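# Move the carton bin from low rack to top shelf

## Task

Take the bin holding three small cartons off the low rack and set it on the shelving unit's top shelf so that its entire bottom rests on that shelf, with all three cartons upright inside it. Then release it and back the robot away. The robot must not topple or be left leaning, and the result only counts if it stays put without the robot supporting it.

## Robot and tools

Robot: the LinearBot, an omnidirectional base with a column about 1.75 m high. A carriage slides 1.0 m along the column (lift_m) and holds two identical six-joint arms, each ending in a two-finger gripper. Arm bases sit roughly 0.57 m + lift_m above the floor; carriage parts extend about 0.15 m beneath them. A hand can reach 0.78 m from its shoulder but only about 0.38 m below the arm base. The hand is roughly 0.16 m long, 0.1 m wide, 0.14 m when open. Parked arm: joints 1 to 6 = 0, 0.05, 0.05, 1.45, 0, 0; parked, the robot measures about 0.95 m wide by 0.7 m long. Cameras: carriage_camera (fixed, facing ahead, tilted ~20 degrees down) and left_wrist_camera / right_wrist_camera (looking past the fingertips). The carriage camera and parked fingertips rise up to ~0.45 m above the arm bases.

Frames: the base frame has its origin on the floor beneath the base centre, x ahead, y to the left, z up. left_hand and right_hand are reported in it, each being the point between that hand's pads; quat_wxyz rotates base axes into hand axes (hand z runs along the fingers, fingers open along hand y; a hand pointing straight up with joints 1, 5, 6 at 0 reads (1, 0, 0, 0)). The odometry frame is the base frame where the scene began. base_odometry counts wheel rotation only, so slip looks like travel; heading is left-positive, -3.142 to 3.142.

execute_actions(actions, cameras): actions is a list holding one action or none (empty = just report state and images). An action may contain "base", "joints", or both; their motions begin together and may finish at different times. "base" holds exactly one relative move from where the base last measured itself: translate_m (metres, forward +, -2 to 2), strafe_m (metres, left +, -2 to 2) or rotate_rad (radians, counter-clockwise +, -6.3 to 6.3). "joints" is a single dictionary covering both arms, keyed by joint name, each value an absolute target: lift_m 0 to 1 m; left_/right_joint1_rad -2.617 to 3.054 (vertical-axis swing, 0 ahead, + left); joint2_rad 0 to 3.141 (shoulder: 0 upper arm level pointing back, 1.57 vertical, 3.14 level forward); joint3_rad 0 to 3.141 (elbow, 0 folded, 3.14 straight); joint4_rad -1.57 to 1.57 (wrist pitch, + lifts fingertips); joint5_rad -1.57 to 1.57 (wrist yaw, + swings fingertips RIGHT, opposite to joint 1); joint6_rad -2.094 to 2.094 (roll about finger axis, + clockwise viewed from forearm); left_/right_gripper_m 0 to 0.093 m pad gap. Done tolerances: lift ±0.004, joints 1 and 5-6 ±0.02, joint2-3 ±0.055, joint4 ±0.04, gripper ±0.004. Any action lasts at most 15 s. Arms move up to 1.8 rad/s (joints 1-3) and 2.7 rad/s (4-6). Unknown keys or out-of-range values get the whole call rejected with no motion. Joints or base left out of an action may still be driving to earlier targets. cameras: list of names or "all" (null/omitted = all, [] = none); images come in the order given by the "pictures" line.

wait(seconds 0 to 10): commands nothing, returns state and images. zoom_image(camera, region [x0, y0, x1, y1] pixels, top-left origin, max 504x504) enlarges part of that camera's newest full image. read_manual(section "licences") only returns licence text. finished_scene(scene) ends the current scene (give its number) after the last command has been held; irreversible, and it reports success. Replying with no tool call ends everything.

Result lines: base_status and joint_status tell how each motion of the last accepted action ended. "done" for the base means the wheels turned the commanded amount, slip included; a move of 1-2 mm may fall short yet say done. "off_target": stopped short, may still push. After "contact_stop" or "time_out" the old target is dropped and the position held. "joint command not followed" (often with "cause:") means a self-collision check blocked an arm's targets (the gripper target still runs); those joints show "not_followed" and may be retried each action until valid targets arrive. on_its_own lists what was not commanded; "held at" gives a held target, not the actual position. A gripper holding something normally reads off_target. motor_effort: percent of maximum, + toward higher values, bracket = peak of last action; readings carry fixed per-motor error plus noise. Lift effort grows with load; if it keeps dropping while lowering, a hand or load is resting on something. drive_wheels larger at rest than after a free move means the base is still pressing. Joint torques follow joint_positions order and include offsets, friction and noise. "ARM HIT" means an arm struck the robot hard. MOTOR HOT appears from 75 °C; at 90 °C that arm pauses 10 s, at 100 °C it goes limp and drops. Keys then say "limit_stop_at_motor_heat"; resend them. Outstretched arms heat quickly, even unloaded.

Cautions: the wheel motors are weak (2 N m) so contact stops trigger at light pushes. Stops arrive after impact, sometimes late or never; the base may roll ~0.3 m after an arm touches something, and arms are unmonitored while turning. After being blocked, reverse ~0.2 m (or turn back), repeat if still pressing, then retry; a retreat may itself stop spuriously, so send it again. Avoid driving the base under an edge the column will hit, and never reverse into one. Arms have no contact stop: blocked arms keep pressing and snap to target when freed. Hand readings drift at long reach; 1 kg sags a level hand 10-17 cm and a fully straight arm may not lift it. Grip force is ~45-60 N per pad. Never let the arms press or slam into each other; to free a blocked pair, move only the blocked arm first, the other in a later call. The robot can topple (high carriage, extended arms, loads, pulling, sudden stops; ~1.5 kg per hand with both arms forward) and only images reveal a lean. Loose objects may be nudged occasionally. The robot keeps its last command while you think. Avoid drops, slips, slams and hard pushes.

Each tool is called after "Emit:" by a JSON object that holds its "op" and its "data", one argument or row to a line.

## Session

I'll start by looking at the current state and images.

Emit:
{"op": "execute_actions", "data": {
  "actions": []
}}

Scene clock: 0.00 s.
Joint torques (N m, as the arm reports them, + toward a larger angle): no reading
base_odometry: x=+0.000 y=+0.000 heading=+0.000 (m, m, rad; odometry frame)
base_status: not commanded
joint_positions: lift_m=+0.301 left_joint1_rad=-0.012 left_joint2_rad=+0.030 left_joint3_rad=+0.039 left_joint4_rad=+1.466 left_joint5_rad=-0.057 left_joint6_rad=+0.001 left_gripper_m=+0.094 right_joint1_rad=-0.031 right_joint2_rad=+0.058 right_joint3_rad=+0.052 right_joint4_rad=+1.461 right_joint5_rad=+0.042 right_joint6_rad=+0.002 right_gripper_m=+0.094
joint_status: not commanded
motor_effort: lift_m=+32 drive_wheels=-2 (%)
left_hand: x=+0.2950 y=+0.3452 z=+1.2913 quat_wxyz=(+0.998, -0.028, +0.048, -0.004) (m; base frame)
right_hand: x=+0.3009 y=-0.3438 z=+1.2946 quat_wxyz=(+0.998, +0.022, +0.057, -0.016) (m; base frame)
pictures: carriage_camera, left_wrist_camera, right_wrist_camera
Images, in order (width x height): carriage_camera 672x504, left_wrist_camera 672x504, right_wrist_camera 672x504.

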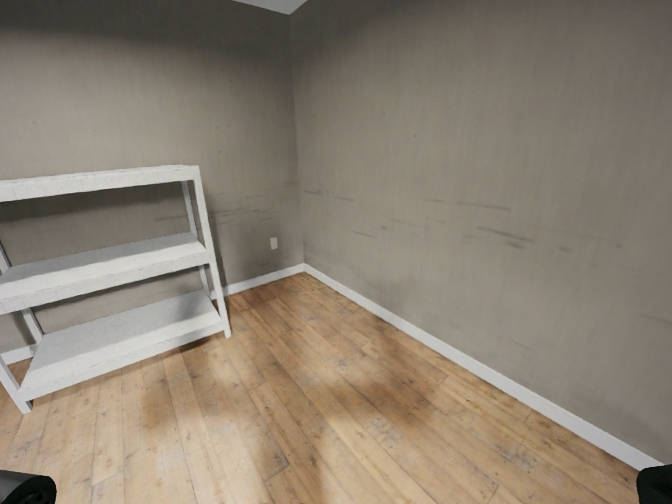

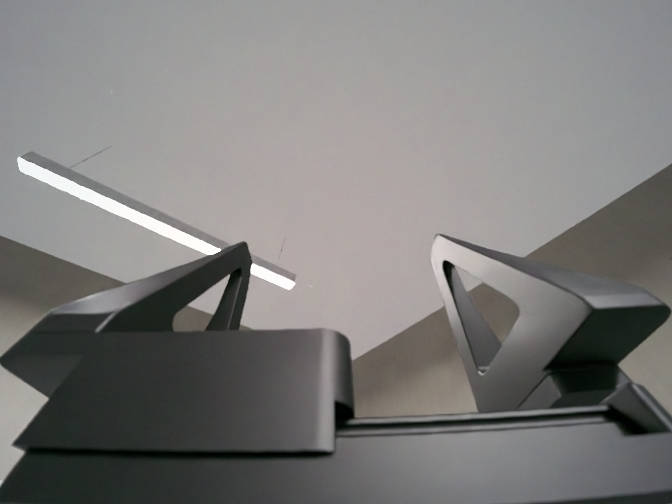

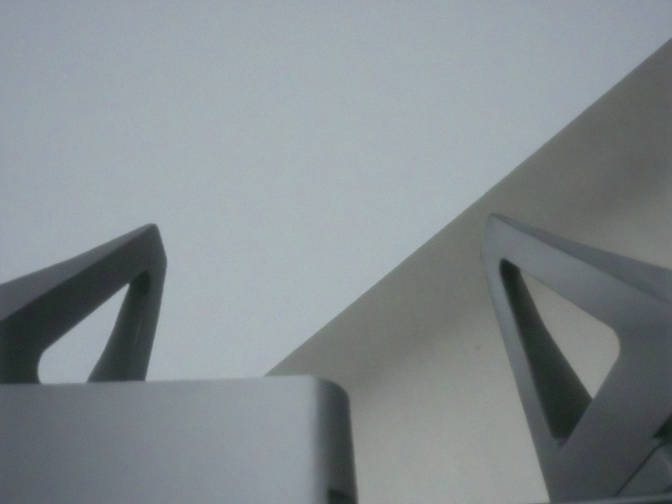

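Emit:
{"op": "execute_actions", "data": {
  "actions": [
    {"base": {"rotate_rad": 1.0}}
  ],
  "cameras": ["carriage_camera"]
}}

Scene clock: 7.00 s.
Joint torques (N m, as the arm reports them, + toward a larger angle): left_arm=[-0.41  5.28  6.09 -0.1   0.   -0.08] | right_arm=[-0.05  4.87  7.48 -0.15 -0.05  0.02]
base_odometry: x=+0.000 y=+0.000 heading=+0.999 (m, m, rad; odometry frame)
base_status: done
joint_positions: lift_m=+0.301 left_joint1_rad=-0.012 left_joint2_rad=+0.030 left_joint3_rad=+0.039 left_joint4_rad=+1.466 left_joint5_rad=-0.057 left_joint6_rad=+0.001 left_gripper_m=+0.094 right_joint1_rad=-0.031 right_joint2_rad=+0.058 right_joint3_rad=+0.052 right_joint4_rad=+1.461 right_joint5_rad=+0.042 right_joint6_rad=+0.002 right_gripper_m=+0.094
joint_status: not commanded
motor_effort: lift_m=+32(32) drive_wheels=+8(44) (%)
left_hand: x=+0.2950 y=+0.3452 z=+1.2913 quat_wxyz=(+0.998, -0.028, +0.048, -0.004) (m; base frame)
right_hand: x=+0.3009 y=-0.3438 z=+1.2946 quat_wxyz=(+0.998, +0.022, +0.057, -0.016) (m; base frame)
pictures: carriage_camera
Images, in order (width x height): carriage_camera 672x504.

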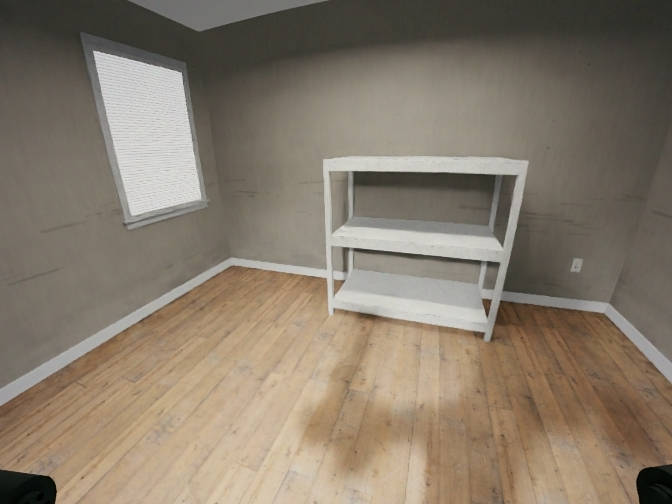

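Emit:
{"op": "execute_actions", "data": {
  "actions": [
    {"base": {"rotate_rad": 1.6}}
  ],
  "cameras": ["carriage_camera"]
}}

Scene clock: 12.43 s.
Joint torques (N m, as the arm reports them, + toward a larger angle): left_arm=[-0.41  5.2   6.13 -0.12  0.02 -0.08] | right_arm=[ 0.    4.7   7.28 -0.15 -0.06 -0.01]
base_odometry: x=+0.000 y=+0.000 heading=+2.599 (m, m, rad; odometry frame)
base_status: done
joint_positions: lift_m=+0.301 left_joint1_rad=-0.012 left_joint2_rad=+0.030 left_joint3_rad=+0.039 left_joint4_rad=+1.466 left_joint5_rad=-0.057 left_joint6_rad=+0.001 left_gripper_m=+0.094 right_joint1_rad=-0.031 right_joint2_rad=+0.058 right_joint3_rad=+0.052 right_joint4_rad=+1.460 right_joint5_rad=+0.042 right_joint6_rad=+0.002 right_gripper_m=+0.094
joint_status: not commanded
motor_effort: lift_m=+32(32) drive_wheels=+10(37) (%)
left_hand: x=+0.2950 y=+0.3452 z=+1.2913 quat_wxyz=(+0.998, -0.028, +0.048, -0.004) (m; base frame)
right_hand: x=+0.3010 y=-0.3438 z=+1.2946 quat_wxyz=(+0.998, +0.022, +0.058, -0.016) (m; base frame)
pictures: carriage_camera
Images, in order (width x height): carriage_camera 672x504.

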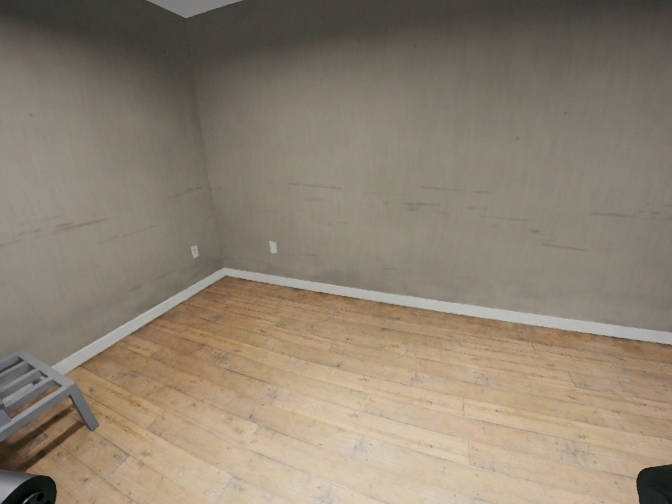

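Emit:
{"op": "execute_actions", "data": {
  "actions": [
    {"base": {"rotate_rad": 1.3}}
  ],
  "cameras": ["carriage_camera"]
}}

Scene clock: 20.90 s.
Joint torques (N m, as the arm reports them, + toward a larger angle): left_arm=[-0.43  5.23  6.13 -0.1   0.   -0.08] | right_arm=[ 0.03  4.87  7.34 -0.14 -0.04  0.  ]
base_odometry: x=+0.000 y=+0.000 heading=-2.385 (m, m, rad; odometry frame)
base_status: done
joint_positions: lift_m=+0.301 left_joint1_rad=-0.012 left_joint2_rad=+0.030 left_joint3_rad=+0.039 left_joint4_rad=+1.466 left_joint5_rad=-0.057 left_joint6_rad=+0.001 left_gripper_m=+0.094 right_joint1_rad=-0.031 right_joint2_rad=+0.058 right_joint3_rad=+0.052 right_joint4_rad=+1.460 right_joint5_rad=+0.042 right_joint6_rad=+0.002 right_gripper_m=+0.094
joint_status: not commanded
motor_effort: lift_m=+32(32) drive_wheels=+9(41) (%)
left_hand: x=+0.2950 y=+0.3452 z=+1.2913 quat_wxyz=(+0.998, -0.028, +0.048, -0.004) (m; base frame)
right_hand: x=+0.3010 y=-0.3438 z=+1.2946 quat_wxyz=(+0.998, +0.022, +0.058, -0.016) (m; base frame)
pictures: carriage_camera
Images, in order (width x height): carriage_camera 672x504.

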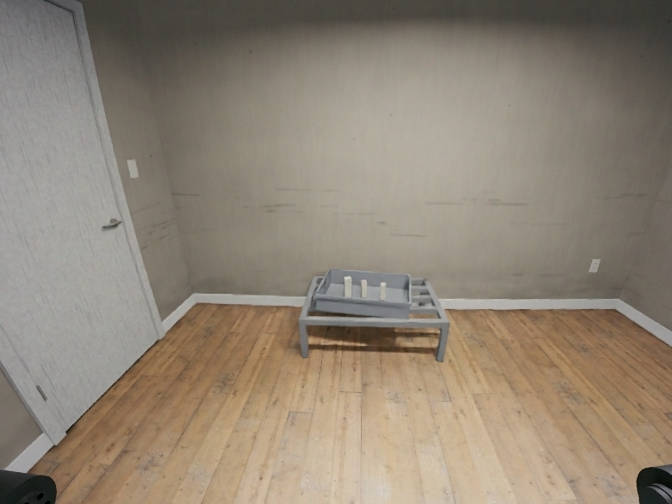

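Emit:
{"op": "zoom_image", "data": {
  "camera": "carriage_camera",
  "region": [280, 250, 470, 380]
}}

Region (280, 250, 470, 380) of carriage_camera's 672x504 image, scaled by 2.653, with more detail than that image has; it fills the top 345 rows of this view, and the rest is white.

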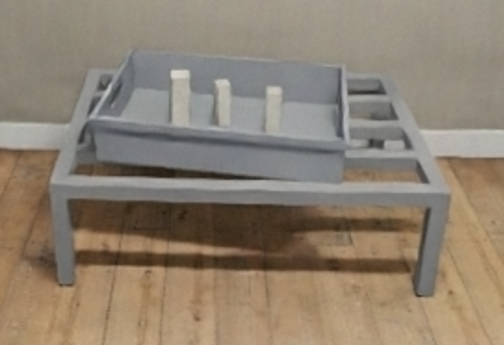

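Emit:
{"op": "execute_actions", "data": {
  "actions": [
    {"base": {"rotate_rad": -0.17}}
  ],
  "cameras": []
}}

Emit:
{"op": "execute_actions", "data": {
  "actions": [
    {"base": {"strafe_m": 0.15}}
  ],
  "cameras": []
}}

Emit:
{"op": "execute_actions", "data": {
  "actions": [
    {"base": {"translate_m": 0.85}}
  ],
  "cameras": ["carriage_camera"]
}}

Scene clock: 77.33 s.
Joint torques (N m, as the arm reports them, + toward a larger angle): left_arm=[-0.4   5.25  6.18 -0.1   0.01 -0.08] | right_arm=[-0.19  4.79  7.43 -0.16 -0.02  0.02]
base_odometry: x=+0.000 y=+0.000 heading=-2.555 (m, m, rad; odometry frame)
base_status: done
joint_positions: lift_m=+0.301 left_joint1_rad=-0.012 left_joint2_rad=+0.030 left_joint3_rad=+0.039 left_joint4_rad=+1.466 left_joint5_rad=-0.057 left_joint6_rad=+0.001 left_gripper_m=+0.094 right_joint1_rad=-0.031 right_joint2_rad=+0.058 right_joint3_rad=+0.052 right_joint4_rad=+1.460 right_joint5_rad=+0.042 right_joint6_rad=+0.002 right_gripper_m=+0.094
joint_status: not commanded
motor_effort: lift_m=+32(32) drive_wheels=-11(31) (%)
left_hand: x=+0.2950 y=+0.3452 z=+1.2913 quat_wxyz=(+0.998, -0.028, +0.048, -0.004) (m; base frame)
right_hand: x=+0.3010 y=-0.3438 z=+1.2946 quat_wxyz=(+0.998, +0.022, +0.058, -0.016) (m; base frame)
pictures: none
No camera images: the call's "cameras" was empty. Leave "cameras" out to get every camera's image.

Scene clock: 79.27 s.
Joint torques (N m, as the arm reports them, + toward a larger angle): left_arm=[-0.4   5.26  6.17 -0.1   0.01 -0.08] | right_arm=[-0.01  4.92  7.46 -0.17 -0.05 -0.01]
base_odometry: x=+0.083 y=-0.125 heading=-2.554 (m, m, rad; odometry frame)
base_status: done
joint_positions: lift_m=+0.301 left_joint1_rad=-0.012 left_joint2_rad=+0.030 left_joint3_rad=+0.039 left_joint4_rad=+1.466 left_joint5_rad=-0.057 left_joint6_rad=+0.001 left_gripper_m=+0.094 right_joint1_rad=-0.031 right_joint2_rad=+0.058 right_joint3_rad=+0.052 right_joint4_rad=+1.460 right_joint5_rad=+0.042 right_joint6_rad=+0.002 right_gripper_m=+0.094
joint_status: not commanded
motor_effort: lift_m=+32(32) drive_wheels=-10(45) (%)
left_hand: x=+0.2950 y=+0.3452 z=+1.2913 quat_wxyz=(+0.998, -0.028, +0.048, -0.004) (m; base frame)
right_hand: x=+0.3010 y=-0.3438 z=+1.2946 quat_wxyz=(+0.998, +0.022, +0.058, -0.016) (m; base frame)
pictures: none
No camera images: the call's "cameras" was empty. Leave "cameras" out to get every camera's image.

Scene clock: 83.33 s.
Joint torques (N m, as the arm reports them, + toward a larger angle): left_arm=[-0.45  5.25  6.   -0.11  0.01 -0.08] | right_arm=[-0.06  4.94  7.42 -0.14 -0.02  0.01]
base_odometry: x=-0.624 y=-0.597 heading=-2.553 (m, m, rad; odometry frame)
base_status: done
joint_positions: lift_m=+0.301 left_joint1_rad=-0.012 left_joint2_rad=+0.030 left_joint3_rad=+0.039 left_joint4_rad=+1.468 left_joint5_rad=-0.057 left_joint6_rad=+0.001 left_gripper_m=+0.094 right_joint1_rad=-0.031 right_joint2_rad=+0.058 right_joint3_rad=+0.052 right_joint4_rad=+1.461 right_joint5_rad=+0.042 right_joint6_rad=+0.002 right_gripper_m=+0.094
joint_status: not commanded
motor_effort: lift_m=+32(32) drive_wheels=-7(45) (%)
left_hand: x=+0.2947 y=+0.3452 z=+1.2913 quat_wxyz=(+0.998, -0.028, +0.047, -0.004) (m; base frame)
right_hand: x=+0.3009 y=-0.3438 z=+1.2946 quat_wxyz=(+0.998, +0.022, +0.057, -0.016) (m; base frame)
pictures: carriage_camera
Images, in order (width x height): carriage_camera 672x504.

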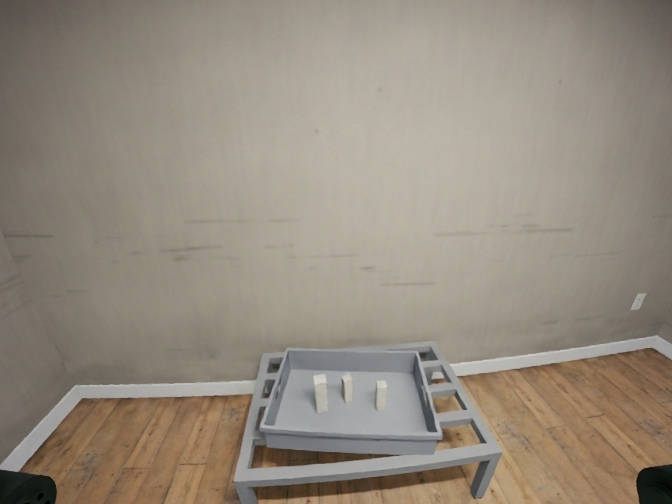

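Emit:
{"op": "zoom_image", "data": {
  "camera": "carriage_camera",
  "region": [225, 330, 515, 504]
}}

Region (225, 330, 515, 504) of carriage_camera's 672x504 image, scaled by 1.738, with more detail than that image has; it fills the top 302 rows of this view, and the rest is white.

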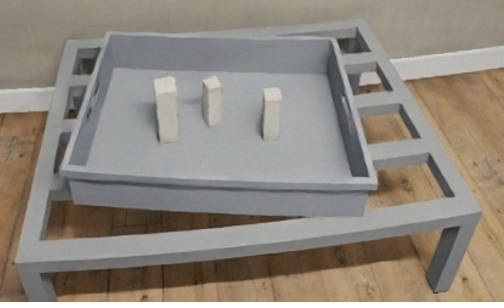

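Emit:
{"op": "execute_actions", "data": {
  "actions": [
    {"base": {"rotate_rad": -0.055}, "joints": {"lift_m": 0.15, "left_joint1_rad": -0.1, "left_joint2_rad": 2.606, "left_joint3_rad": 1.313, "left_joint4_rad": -0.278, "left_joint5_rad": 0, "left_joint6_rad": -0.1, "right_joint1_rad": 0.1, "right_joint2_rad": 2.606, "right_joint3_rad": 1.313, "right_joint4_rad": -0.278, "right_joint5_rad": 0, "right_joint6_rad": 0.1}}
  ]
}}

Scene clock: 151.77 s.
Joint torques (N m, as the arm reports them, + toward a larger angle): left_arm=[ -0.93 -14.73   4.07   0.51   0.07  -0.13] | right_arm=[  0.36 -13.2    4.6    0.48  -0.06   0.05]
base_odometry: x=-0.624 y=-0.597 heading=-2.608 (m, m, rad; odometry frame)
base_status: done
joint_positions: lift_m=+0.150 left_joint1_rad=-0.093 left_joint2_rad=+2.612 left_joint3_rad=+1.306 left_joint4_rad=-0.276 left_joint5_rad=-0.007 left_joint6_rad=-0.095 left_gripper_m=+0.094 right_joint1_rad=+0.093 right_joint2_rad=+2.602 right_joint3_rad=+1.313 right_joint4_rad=-0.277 right_joint5_rad=+0.004 right_joint6_rad=+0.095 right_gripper_m=+0.094
joint_status: all done
motor_effort: lift_m=+32(33) drive_wheels=-4(25) (%)
left_hand: x=+0.6369 y=+0.3026 z=+0.4921 quat_wxyz=(-0.005, -0.001, +1.000, +0.004) (m; base frame)
right_hand: x=+0.6429 y=-0.3015 z=+0.4962 quat_wxyz=(+0.003, +0.001, +1.000, -0.002) (m; base frame)
pictures: carriage_camera, left_wrist_camera, right_wrist_camera
Images, in order (width x height): carriage_camera 672x504, left_wrist_camera 672x504, right_wrist_camera 672x504.

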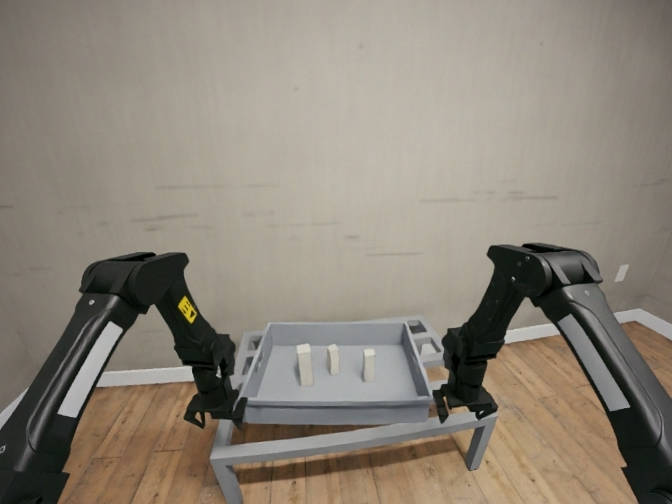

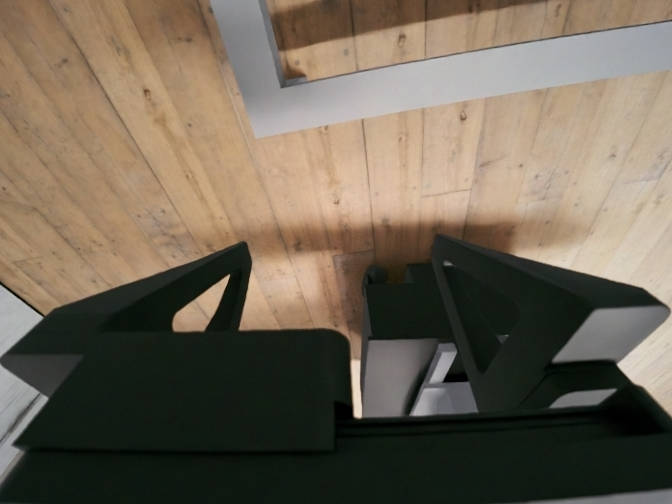

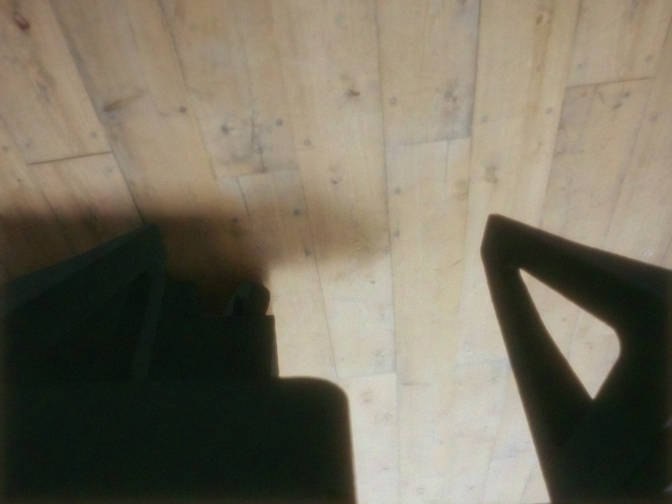

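Emit:
{"op": "execute_actions", "data": {
  "actions": [
    {"base": {"translate_m": 0.45}}
  ]
}}

Scene clock: 157.37 s.
Joint torques (N m, as the arm reports them, + toward a larger angle): left_arm=[ -0.65 -14.94   3.95   0.49   0.02  -0.13] | right_arm=[ -0.29 -13.03   4.49   0.43  -0.01   0.06]
base_odometry: x=-0.991 y=-0.813 heading=-2.604 (m, m, rad; odometry frame)
base_status: translate_m contact_stop (by the wheels' count: +0.426 of +0.450)
joint_positions: lift_m=+0.150 left_joint1_rad=-0.097 left_joint2_rad=+2.613 left_joint3_rad=+1.308 left_joint4_rad=-0.276 left_joint5_rad=-0.005 left_joint6_rad=-0.096 left_gripper_m=+0.094 right_joint1_rad=+0.101 right_joint2_rad=+2.600 right_joint3_rad=+1.313 right_joint4_rad=-0.274 right_joint5_rad=+0.001 right_joint6_rad=+0.095 right_gripper_m=+0.094
joint_status: not commanded
motor_effort: lift_m=+32(35) drive_wheels=+50(132) (%)
left_hand: x=+0.6372 y=+0.3009 z=+0.4918 quat_wxyz=(-0.005, +0.000, +1.000, +0.003) (m; base frame)
right_hand: x=+0.6439 y=-0.2982 z=+0.4970 quat_wxyz=(+0.005, -0.003, +1.000, +0.000) (m; base frame)
pictures: carriage_camera, left_wrist_camera, right_wrist_camera
Images, in order (width x height): carriage_camera 672x504, left_wrist_camera 672x504, right_wrist_camera 672x504.

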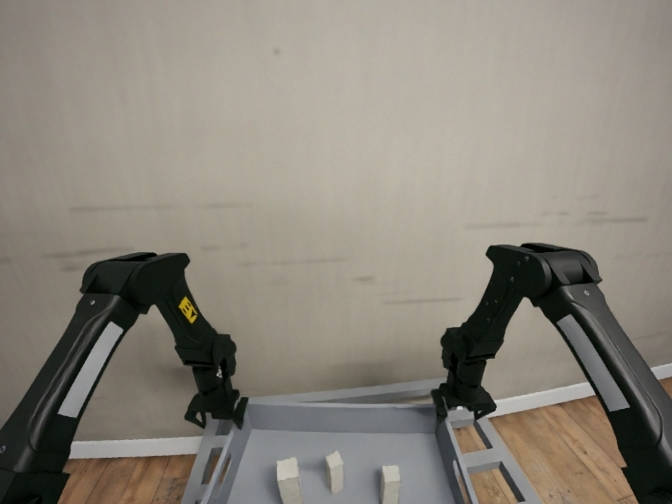

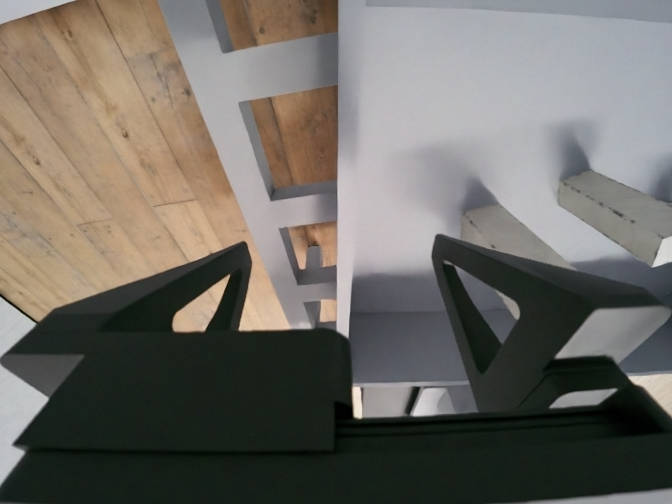

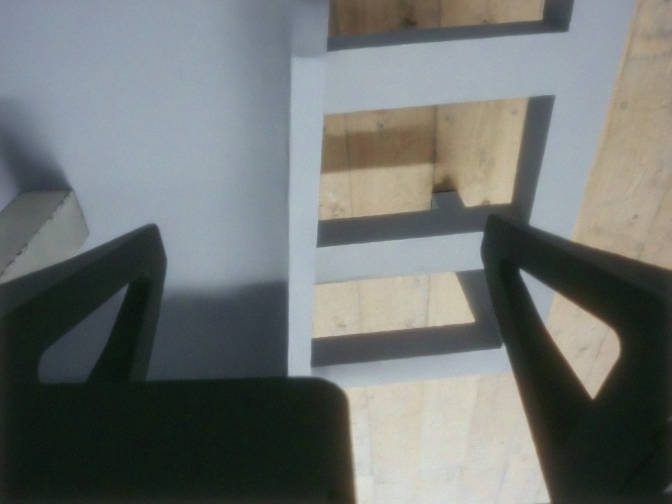

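Emit:
{"op": "execute_actions", "data": {
  "actions": [
    {"base": {"translate_m": -0.08}}
  ]
}}

Scene clock: 163.87 s.
Joint torques (N m, as the arm reports them, + toward a larger angle): left_arm=[ -0.58 -14.79   4.01   0.49   0.04  -0.14] | right_arm=[ -0.13 -13.23   4.31   0.52   0.03   0.07]
base_odometry: x=-0.922 y=-0.772 heading=-2.604 (m, m, rad; odometry frame)
base_status: done
joint_positions: lift_m=+0.150 left_joint1_rad=-0.097 left_joint2_rad=+2.613 left_joint3_rad=+1.308 left_joint4_rad=-0.276 left_joint5_rad=-0.005 left_joint6_rad=-0.096 left_gripper_m=+0.094 right_joint1_rad=+0.101 right_joint2_rad=+2.600 right_joint3_rad=+1.313 right_joint4_rad=-0.274 right_joint5_rad=+0.001 right_joint6_rad=+0.095 right_gripper_m=+0.094
joint_status: not commanded
motor_effort: lift_m=+32(32) drive_wheels=-7(45) (%)
left_hand: x=+0.6370 y=+0.3010 z=+0.4918 quat_wxyz=(-0.005, +0.000, +1.000, +0.003) (m; base frame)
right_hand: x=+0.6438 y=-0.2983 z=+0.4969 quat_wxyz=(+0.005, -0.003, +1.000, +0.000) (m; base frame)
pictures: carriage_camera, left_wrist_camera, right_wrist_camera
Images, in order (width x height): carriage_camera 672x504, left_wrist_camera 672x504, right_wrist_camera 672x504.

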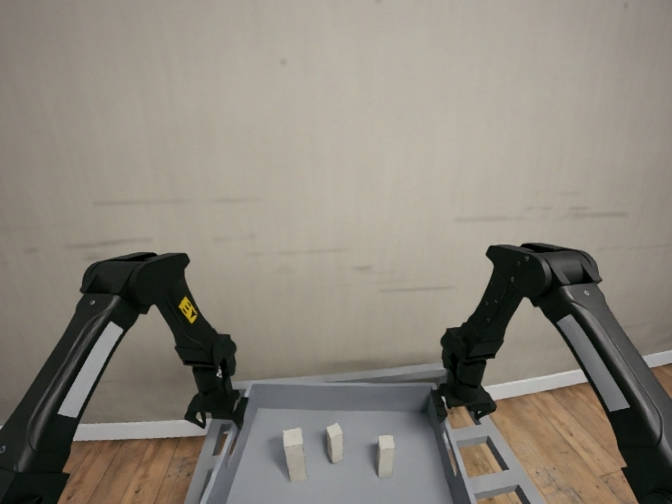

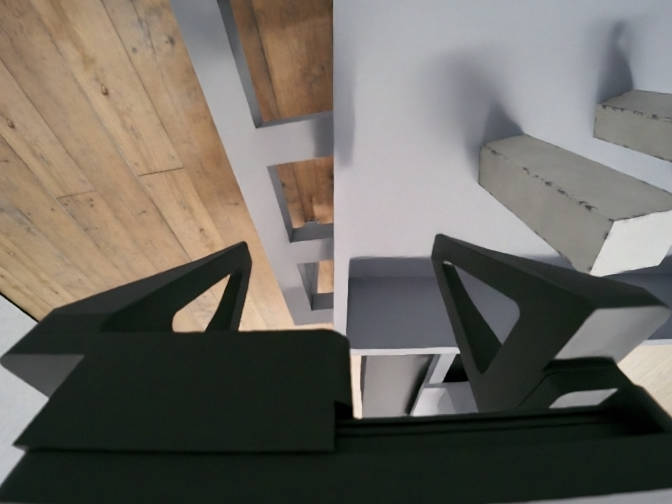

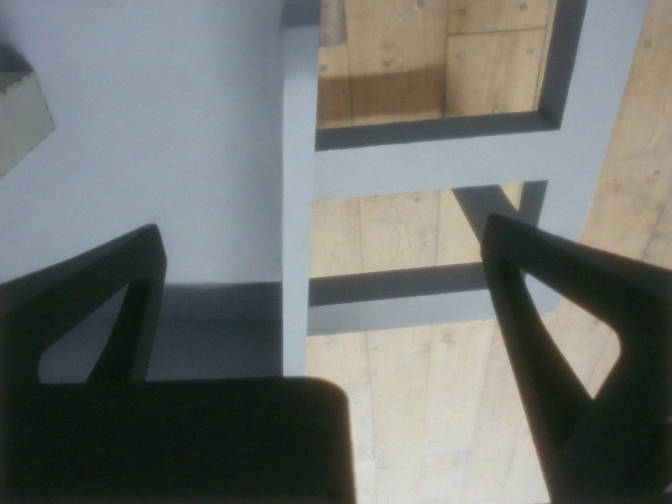

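Emit:
{"op": "execute_actions", "data": {
  "actions": [
    {"joints": {"lift_m": 0.06}}
  ]
}}

Scene clock: 174.10 s.
Joint torques (N m, as the arm reports them, + toward a larger angle): left_arm=[ -0.65 -14.71   3.95   0.49   0.04  -0.14] | right_arm=[  0.02 -13.05   4.55   0.4    0.04   0.07]
base_odometry: x=-0.922 y=-0.772 heading=-2.604 (m, m, rad; odometry frame)
base_status: not commanded
joint_positions: lift_m=+0.060 left_joint1_rad=-0.097 left_joint2_rad=+2.611 left_joint3_rad=+1.308 left_joint4_rad=-0.276 left_joint5_rad=-0.005 left_joint6_rad=-0.096 left_gripper_m=+0.094 right_joint1_rad=+0.101 right_joint2_rad=+2.601 right_joint3_rad=+1.313 right_joint4_rad=-0.275 right_joint5_rad=+0.001 right_joint6_rad=+0.095 right_gripper_m=+0.094
joint_status: all done
motor_effort: lift_m=+33(34) drive_wheels=-8(7) (%)
left_hand: x=+0.6379 y=+0.3009 z=+0.4027 quat_wxyz=(-0.004, +0.000, +1.000, +0.003) (m; base frame)
right_hand: x=+0.6433 y=-0.2983 z=+0.4066 quat_wxyz=(+0.004, -0.003, +1.000, +0.000) (m; base frame)
pictures: carriage_camera, left_wrist_camera, right_wrist_camera
Images, in order (width x height): carriage_camera 672x504, left_wrist_camera 672x504, right_wrist_camera 672x504.

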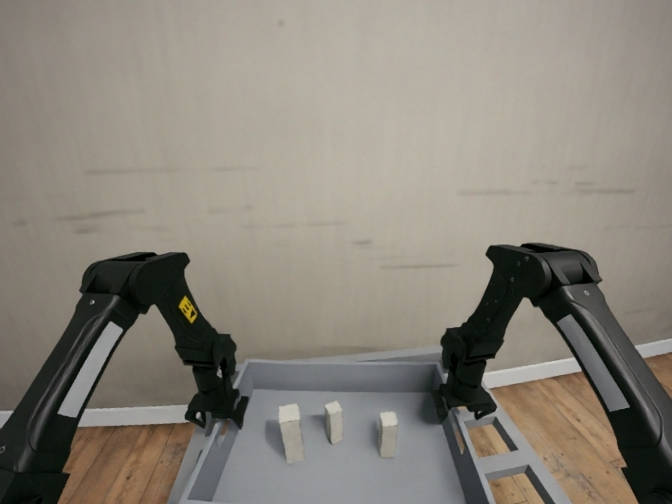

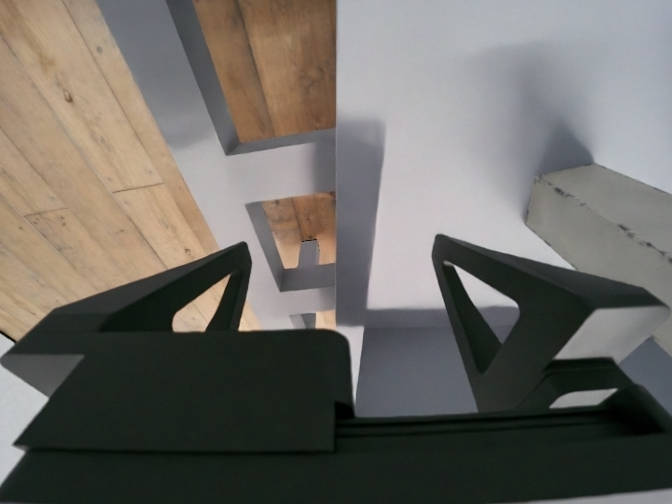

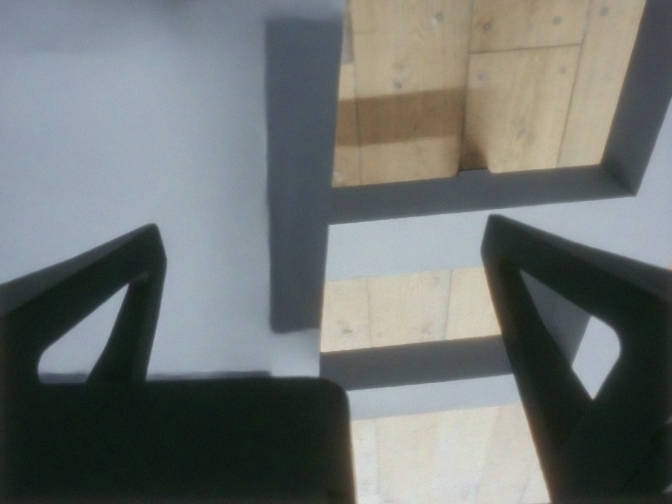

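Emit:
{"op": "zoom_image", "data": {
  "camera": "carriage_camera",
  "region": [160, 330, 520, 504]
}}

Region (160, 330, 520, 504) of carriage_camera's 672x504 image, scaled by 1.400, with more detail than that image has; it fills the top 244 rows of this view, and the rest is white.

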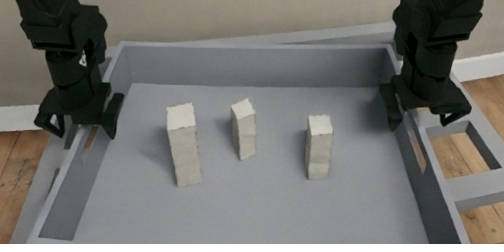

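Emit:
{"op": "execute_actions", "data": {
  "actions": [
    {"base": {"translate_m": 0.02}}
  ],
  "cameras": []
}}

Emit:
{"op": "execute_actions", "data": {
  "actions": [
    {"joints": {"lift_m": 0.025}}
  ]
}}

Scene clock: 192.87 s.
Joint torques (N m, as the arm reports them, + toward a larger angle): left_arm=[ -0.59 -14.64   4.02   0.53   0.04  -0.14] | right_arm=[  0.03 -13.19   4.63   0.47  -0.01   0.04]
base_odometry: x=-0.939 y=-0.782 heading=-2.605 (m, m, rad; odometry frame)
base_status: done
joint_positions: lift_m=+0.060 left_joint1_rad=-0.097 left_joint2_rad=+2.611 left_joint3_rad=+1.308 left_joint4_rad=-0.277 left_joint5_rad=-0.005 left_joint6_rad=-0.096 left_gripper_m=+0.094 right_joint1_rad=+0.101 right_joint2_rad=+2.601 right_joint3_rad=+1.313 right_joint4_rad=-0.275 right_joint5_rad=+0.001 right_joint6_rad=+0.095 right_gripper_m=+0.094
joint_status: not commanded
motor_effort: lift_m=+33(33) drive_wheels=-5(21) (%)
left_hand: x=+0.6377 y=+0.3009 z=+0.4027 quat_wxyz=(-0.004, +0.000, +1.000, +0.003) (m; base frame)
right_hand: x=+0.6432 y=-0.2983 z=+0.4066 quat_wxyz=(+0.004, -0.003, +1.000, +0.000) (m; base frame)
pictures: none
No camera images: the call's "cameras" was empty. Leave "cameras" out to get every camera's image.

Scene clock: 193.53 s.
Joint torques (N m, as the arm reports them, + toward a larger angle): left_arm=[ -0.72 -14.89   3.92   0.5    0.04  -0.12] | right_arm=[ -0.26 -13.11   4.39   0.43  -0.01   0.01]
base_odometry: x=-0.939 y=-0.782 heading=-2.605 (m, m, rad; odometry frame)
base_status: not commanded
joint_positions: lift_m=+0.025 left_joint1_rad=-0.097 left_joint2_rad=+2.613 left_joint3_rad=+1.308 left_joint4_rad=-0.278 left_joint5_rad=-0.005 left_joint6_rad=-0.096 left_gripper_m=+0.094 right_joint1_rad=+0.101 right_joint2_rad=+2.604 right_joint3_rad=+1.313 right_joint4_rad=-0.275 right_joint5_rad=+0.001 right_joint6_rad=+0.095 right_gripper_m=+0.094
joint_status: all done
motor_effort: lift_m=+33(34) drive_wheels=+8(7) (%)
left_hand: x=+0.6367 y=+0.3010 z=+0.3668 quat_wxyz=(-0.006, +0.000, +1.000, +0.003) (m; base frame)
right_hand: x=+0.6424 y=-0.2984 z=+0.3707 quat_wxyz=(+0.002, -0.003, +1.000, -0.001) (m; base frame)
pictures: carriage_camera, left_wrist_camera, right_wrist_camera
Images, in order (width x height): carriage_camera 672x504, left_wrist_camera 672x504, right_wrist_camera 672x504.

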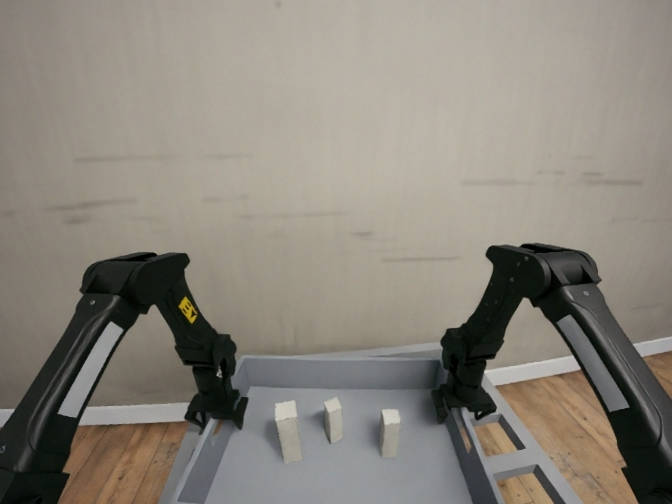

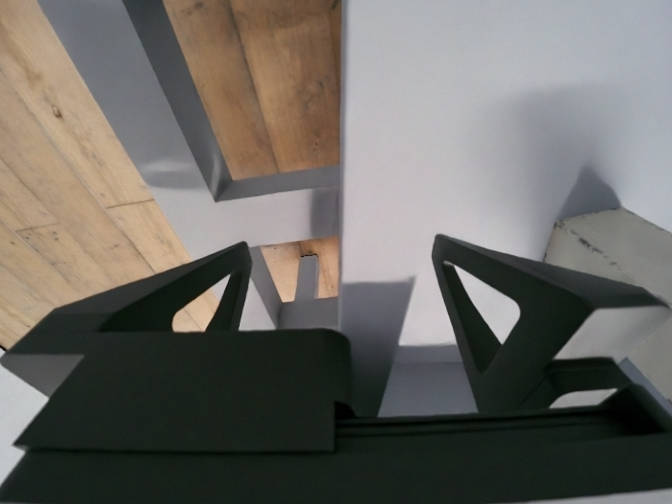

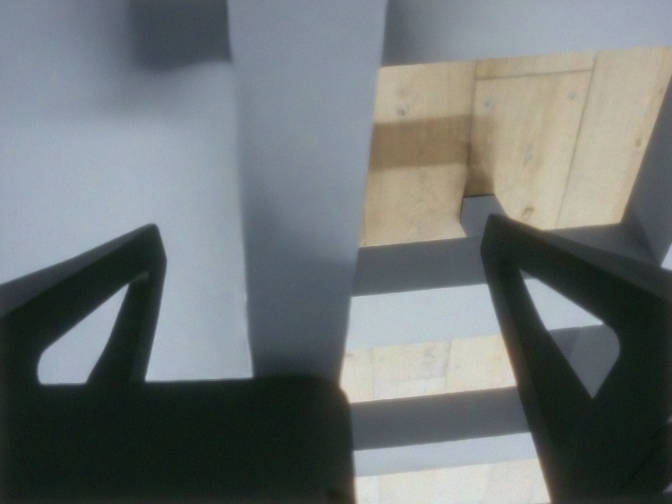

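Emit:
{"op": "execute_actions", "data": {
  "actions": [
    {"joints": {"left_joint1_rad": -0.122, "left_joint6_rad": -0.12, "right_joint1_rad": 0.112, "right_joint6_rad": 0.11, "left_gripper_m": 0.04, "right_gripper_m": 0.04}}
  ]
}}

Scene clock: 205.20 s.
Joint torques (N m, as the arm reports them, + toward a larger angle): left_arm=[ -0.89 -14.89   3.94   0.52   0.05  -0.13] | right_arm=[  0.28 -13.19   4.53   0.46  -0.01   0.04]
base_odometry: x=-0.939 y=-0.782 heading=-2.605 (m, m, rad; odometry frame)
base_status: not commanded
joint_positions: lift_m=+0.025 left_joint1_rad=-0.116 left_joint2_rad=+2.613 left_joint3_rad=+1.308 left_joint4_rad=-0.278 left_joint5_rad=-0.005 left_joint6_rad=-0.116 left_gripper_m=+0.040 right_joint1_rad=+0.104 right_joint2_rad=+2.604 right_joint3_rad=+1.313 right_joint4_rad=-0.275 right_joint5_rad=+0.001 right_joint6_rad=+0.105 right_gripper_m=+0.040
joint_status: all done
motor_effort: lift_m=+33(33) drive_wheels=+8(8) (%)
left_hand: x=+0.6360 y=+0.2939 z=+0.3668 quat_wxyz=(-0.006, +0.000, +1.000, +0.003) (m; base frame)
right_hand: x=+0.6423 y=-0.2971 z=+0.3707 quat_wxyz=(+0.002, +0.000, +1.000, +0.000) (m; base frame)
pictures: carriage_camera, left_wrist_camera, right_wrist_camera
Images, in order (width x height): carriage_camera 672x504, left_wrist_camera 672x504, right_wrist_camera 672x504.

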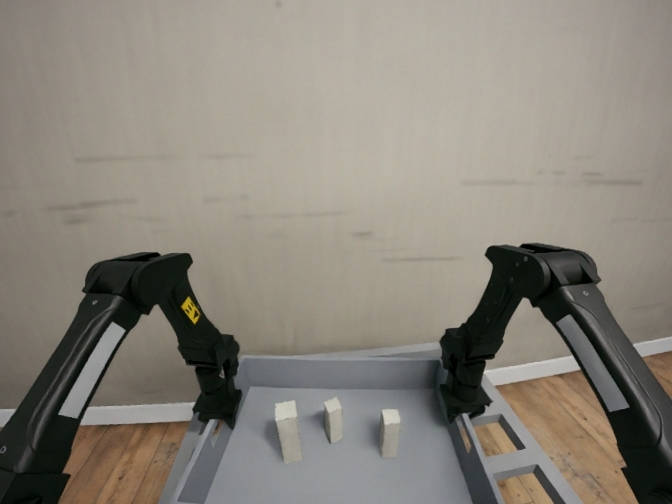

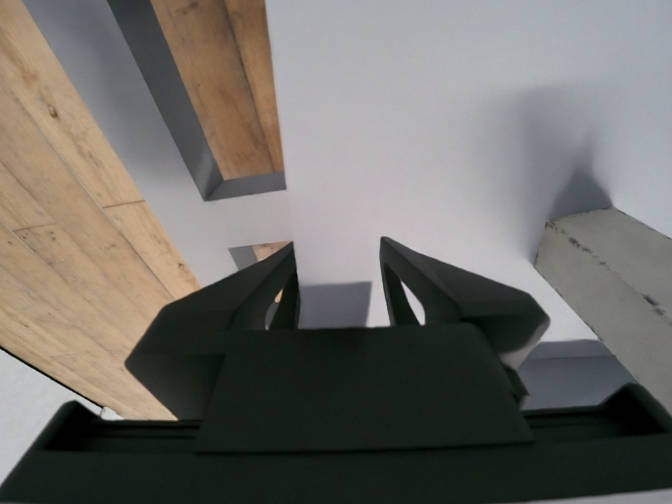

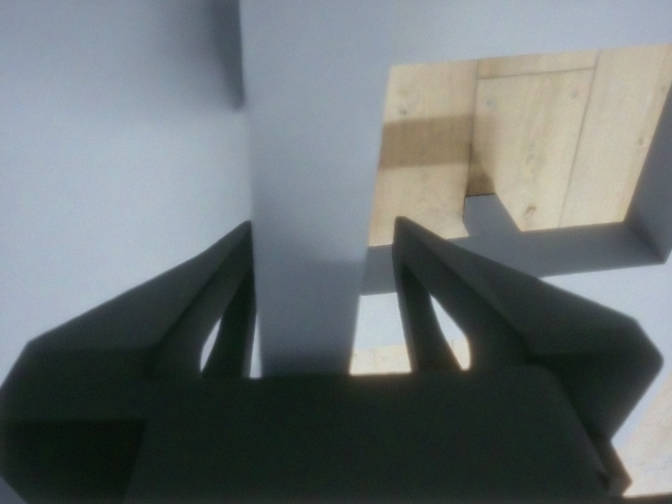

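Emit:
{"op": "zoom_image", "data": {
  "camera": "carriage_camera",
  "region": [160, 330, 520, 504]
}}

Region (160, 330, 520, 504) of carriage_camera's 672x504 image, scaled by 1.400, with more detail than that image has; it fills the top 244 rows of this view, and the rest is white.

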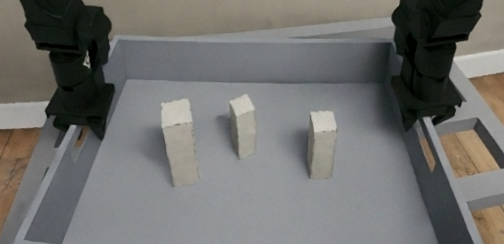

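Emit:
{"op": "execute_actions", "data": {
  "actions": [
    {"joints": {"left_gripper_m": 0.0, "right_gripper_m": 0.0}}
  ]
}}

Scene clock: 215.43 s.
Joint torques (N m, as the arm reports them, + toward a larger angle): left_arm=[ -1.48 -14.85   3.95   0.5   -0.31  -0.6 ] | right_arm=[  1.34 -13.42   4.46   0.39   0.5   -0.33]
base_odometry: x=-0.939 y=-0.782 heading=-2.604 (m, m, rad; odometry frame)
base_status: not commanded
joint_positions: lift_m=+0.025 left_joint1_rad=-0.108 left_joint2_rad=+2.613 left_joint3_rad=+1.308 left_joint4_rad=-0.276 left_joint5_rad=+0.032 left_joint6_rad=-0.075 left_gripper_m=+0.007 right_joint1_rad=+0.095 right_joint2_rad=+2.604 right_joint3_rad=+1.313 right_joint4_rad=-0.270 right_joint5_rad=-0.047 right_joint6_rad=+0.145 right_gripper_m=+0.007
joint_status: left_gripper_m off_target (ended at +0.007, target +0.000); right_gripper_m off_target (ended at +0.007, target +0.000)
motor_effort: lift_m=+33(33) drive_wheels=+7(9) (%)
left_hand: x=+0.6361 y=+0.2904 z=+0.3669 quat_wxyz=(-0.006, +0.017, +1.000, -0.016) (m; base frame)
right_hand: x=+0.6430 y=-0.2923 z=+0.3709 quat_wxyz=(+0.002, +0.025, +0.999, +0.024) (m; base frame)
pictures: carriage_camera, left_wrist_camera, right_wrist_camera
Images, in order (width x height): carriage_camera 672x504, left_wrist_camera 672x504, right_wrist_camera 672x504.

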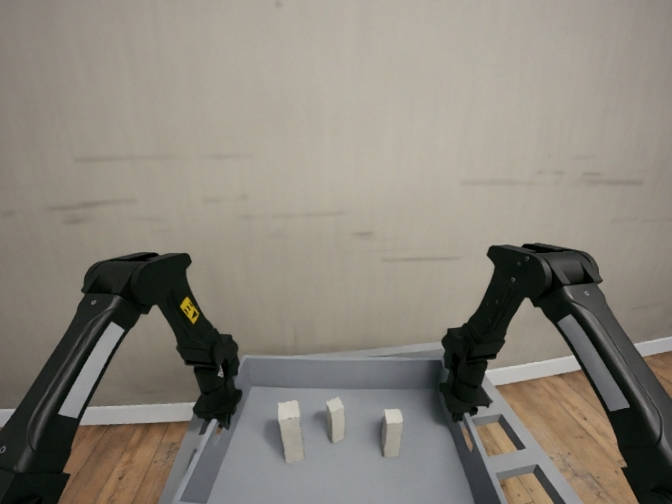

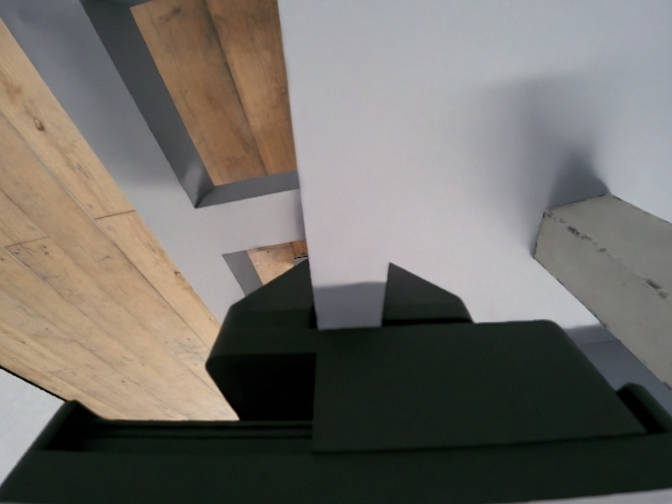

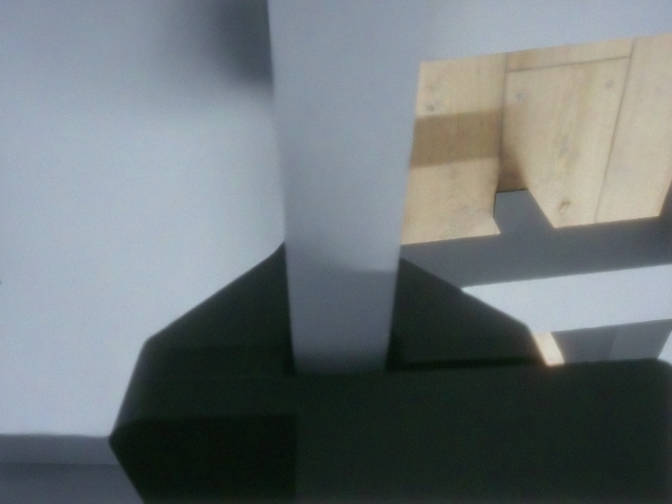

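Emit:
{"op": "execute_actions", "data": {
  "actions": [
    {"joints": {"left_joint1_rad": -0.11, "left_joint5_rad": 0.03, "left_joint6_rad": -0.078, "right_joint1_rad": 0.097, "right_joint5_rad": -0.045, "right_joint6_rad": 0.143, "lift_m": 0.05}}
  ]
}}

Scene clock: 221.87 s.
Joint torques (N m, as the arm reports them, + toward a larger angle): left_arm=[ -0.59 -16.51   3.79   0.33  -0.07  -0.18] | right_arm=[  0.26 -14.88   4.66   0.26   0.05  -0.04]
base_odometry: x=-0.939 y=-0.782 heading=-2.604 (m, m, rad; odometry frame)
base_status: not commanded
joint_positions: lift_m=+0.050 left_joint1_rad=-0.108 left_joint2_rad=+2.632 left_joint3_rad=+1.308 left_joint4_rad=-0.263 left_joint5_rad=+0.037 left_joint6_rad=-0.072 left_gripper_m=+0.007 right_joint1_rad=+0.092 right_joint2_rad=+2.622 right_joint3_rad=+1.313 right_joint4_rad=-0.262 right_joint5_rad=-0.052 right_joint6_rad=+0.148 right_gripper_m=+0.007
joint_status: all done
motor_effort: lift_m=+34(41) drive_wheels=+8(8) (%)
left_hand: x=+0.6327 y=+0.2900 z=+0.3851 quat_wxyz=(-0.010, +0.018, +1.000, -0.018) (m; base frame)
right_hand: x=+0.6391 y=-0.2927 z=+0.3894 quat_wxyz=(-0.003, +0.028, +0.999, +0.026) (m; base frame)
pictures: carriage_camera, left_wrist_camera, right_wrist_camera
Images, in order (width x height): carriage_camera 672x504, left_wrist_camera 672x504, right_wrist_camera 672x504.

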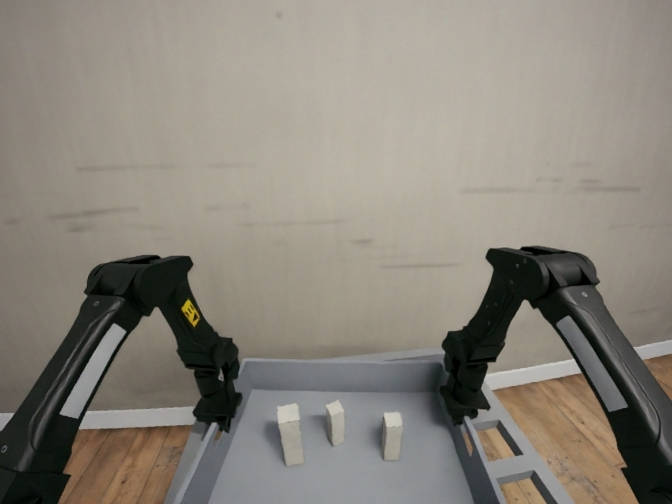

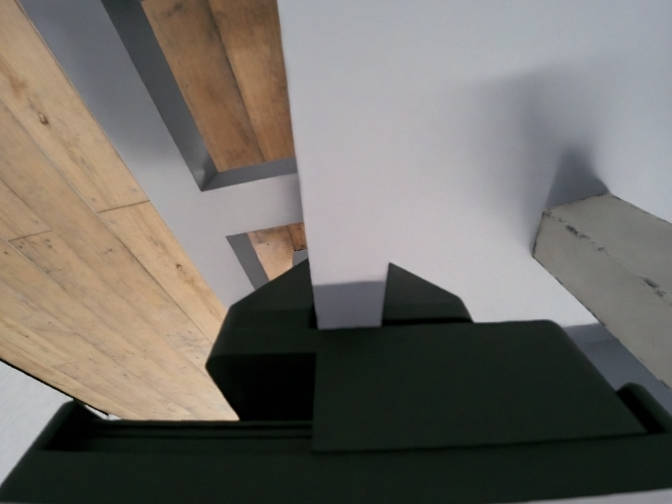

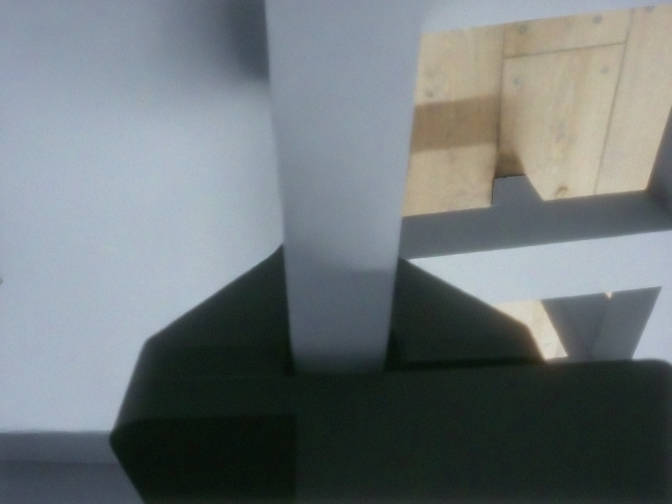

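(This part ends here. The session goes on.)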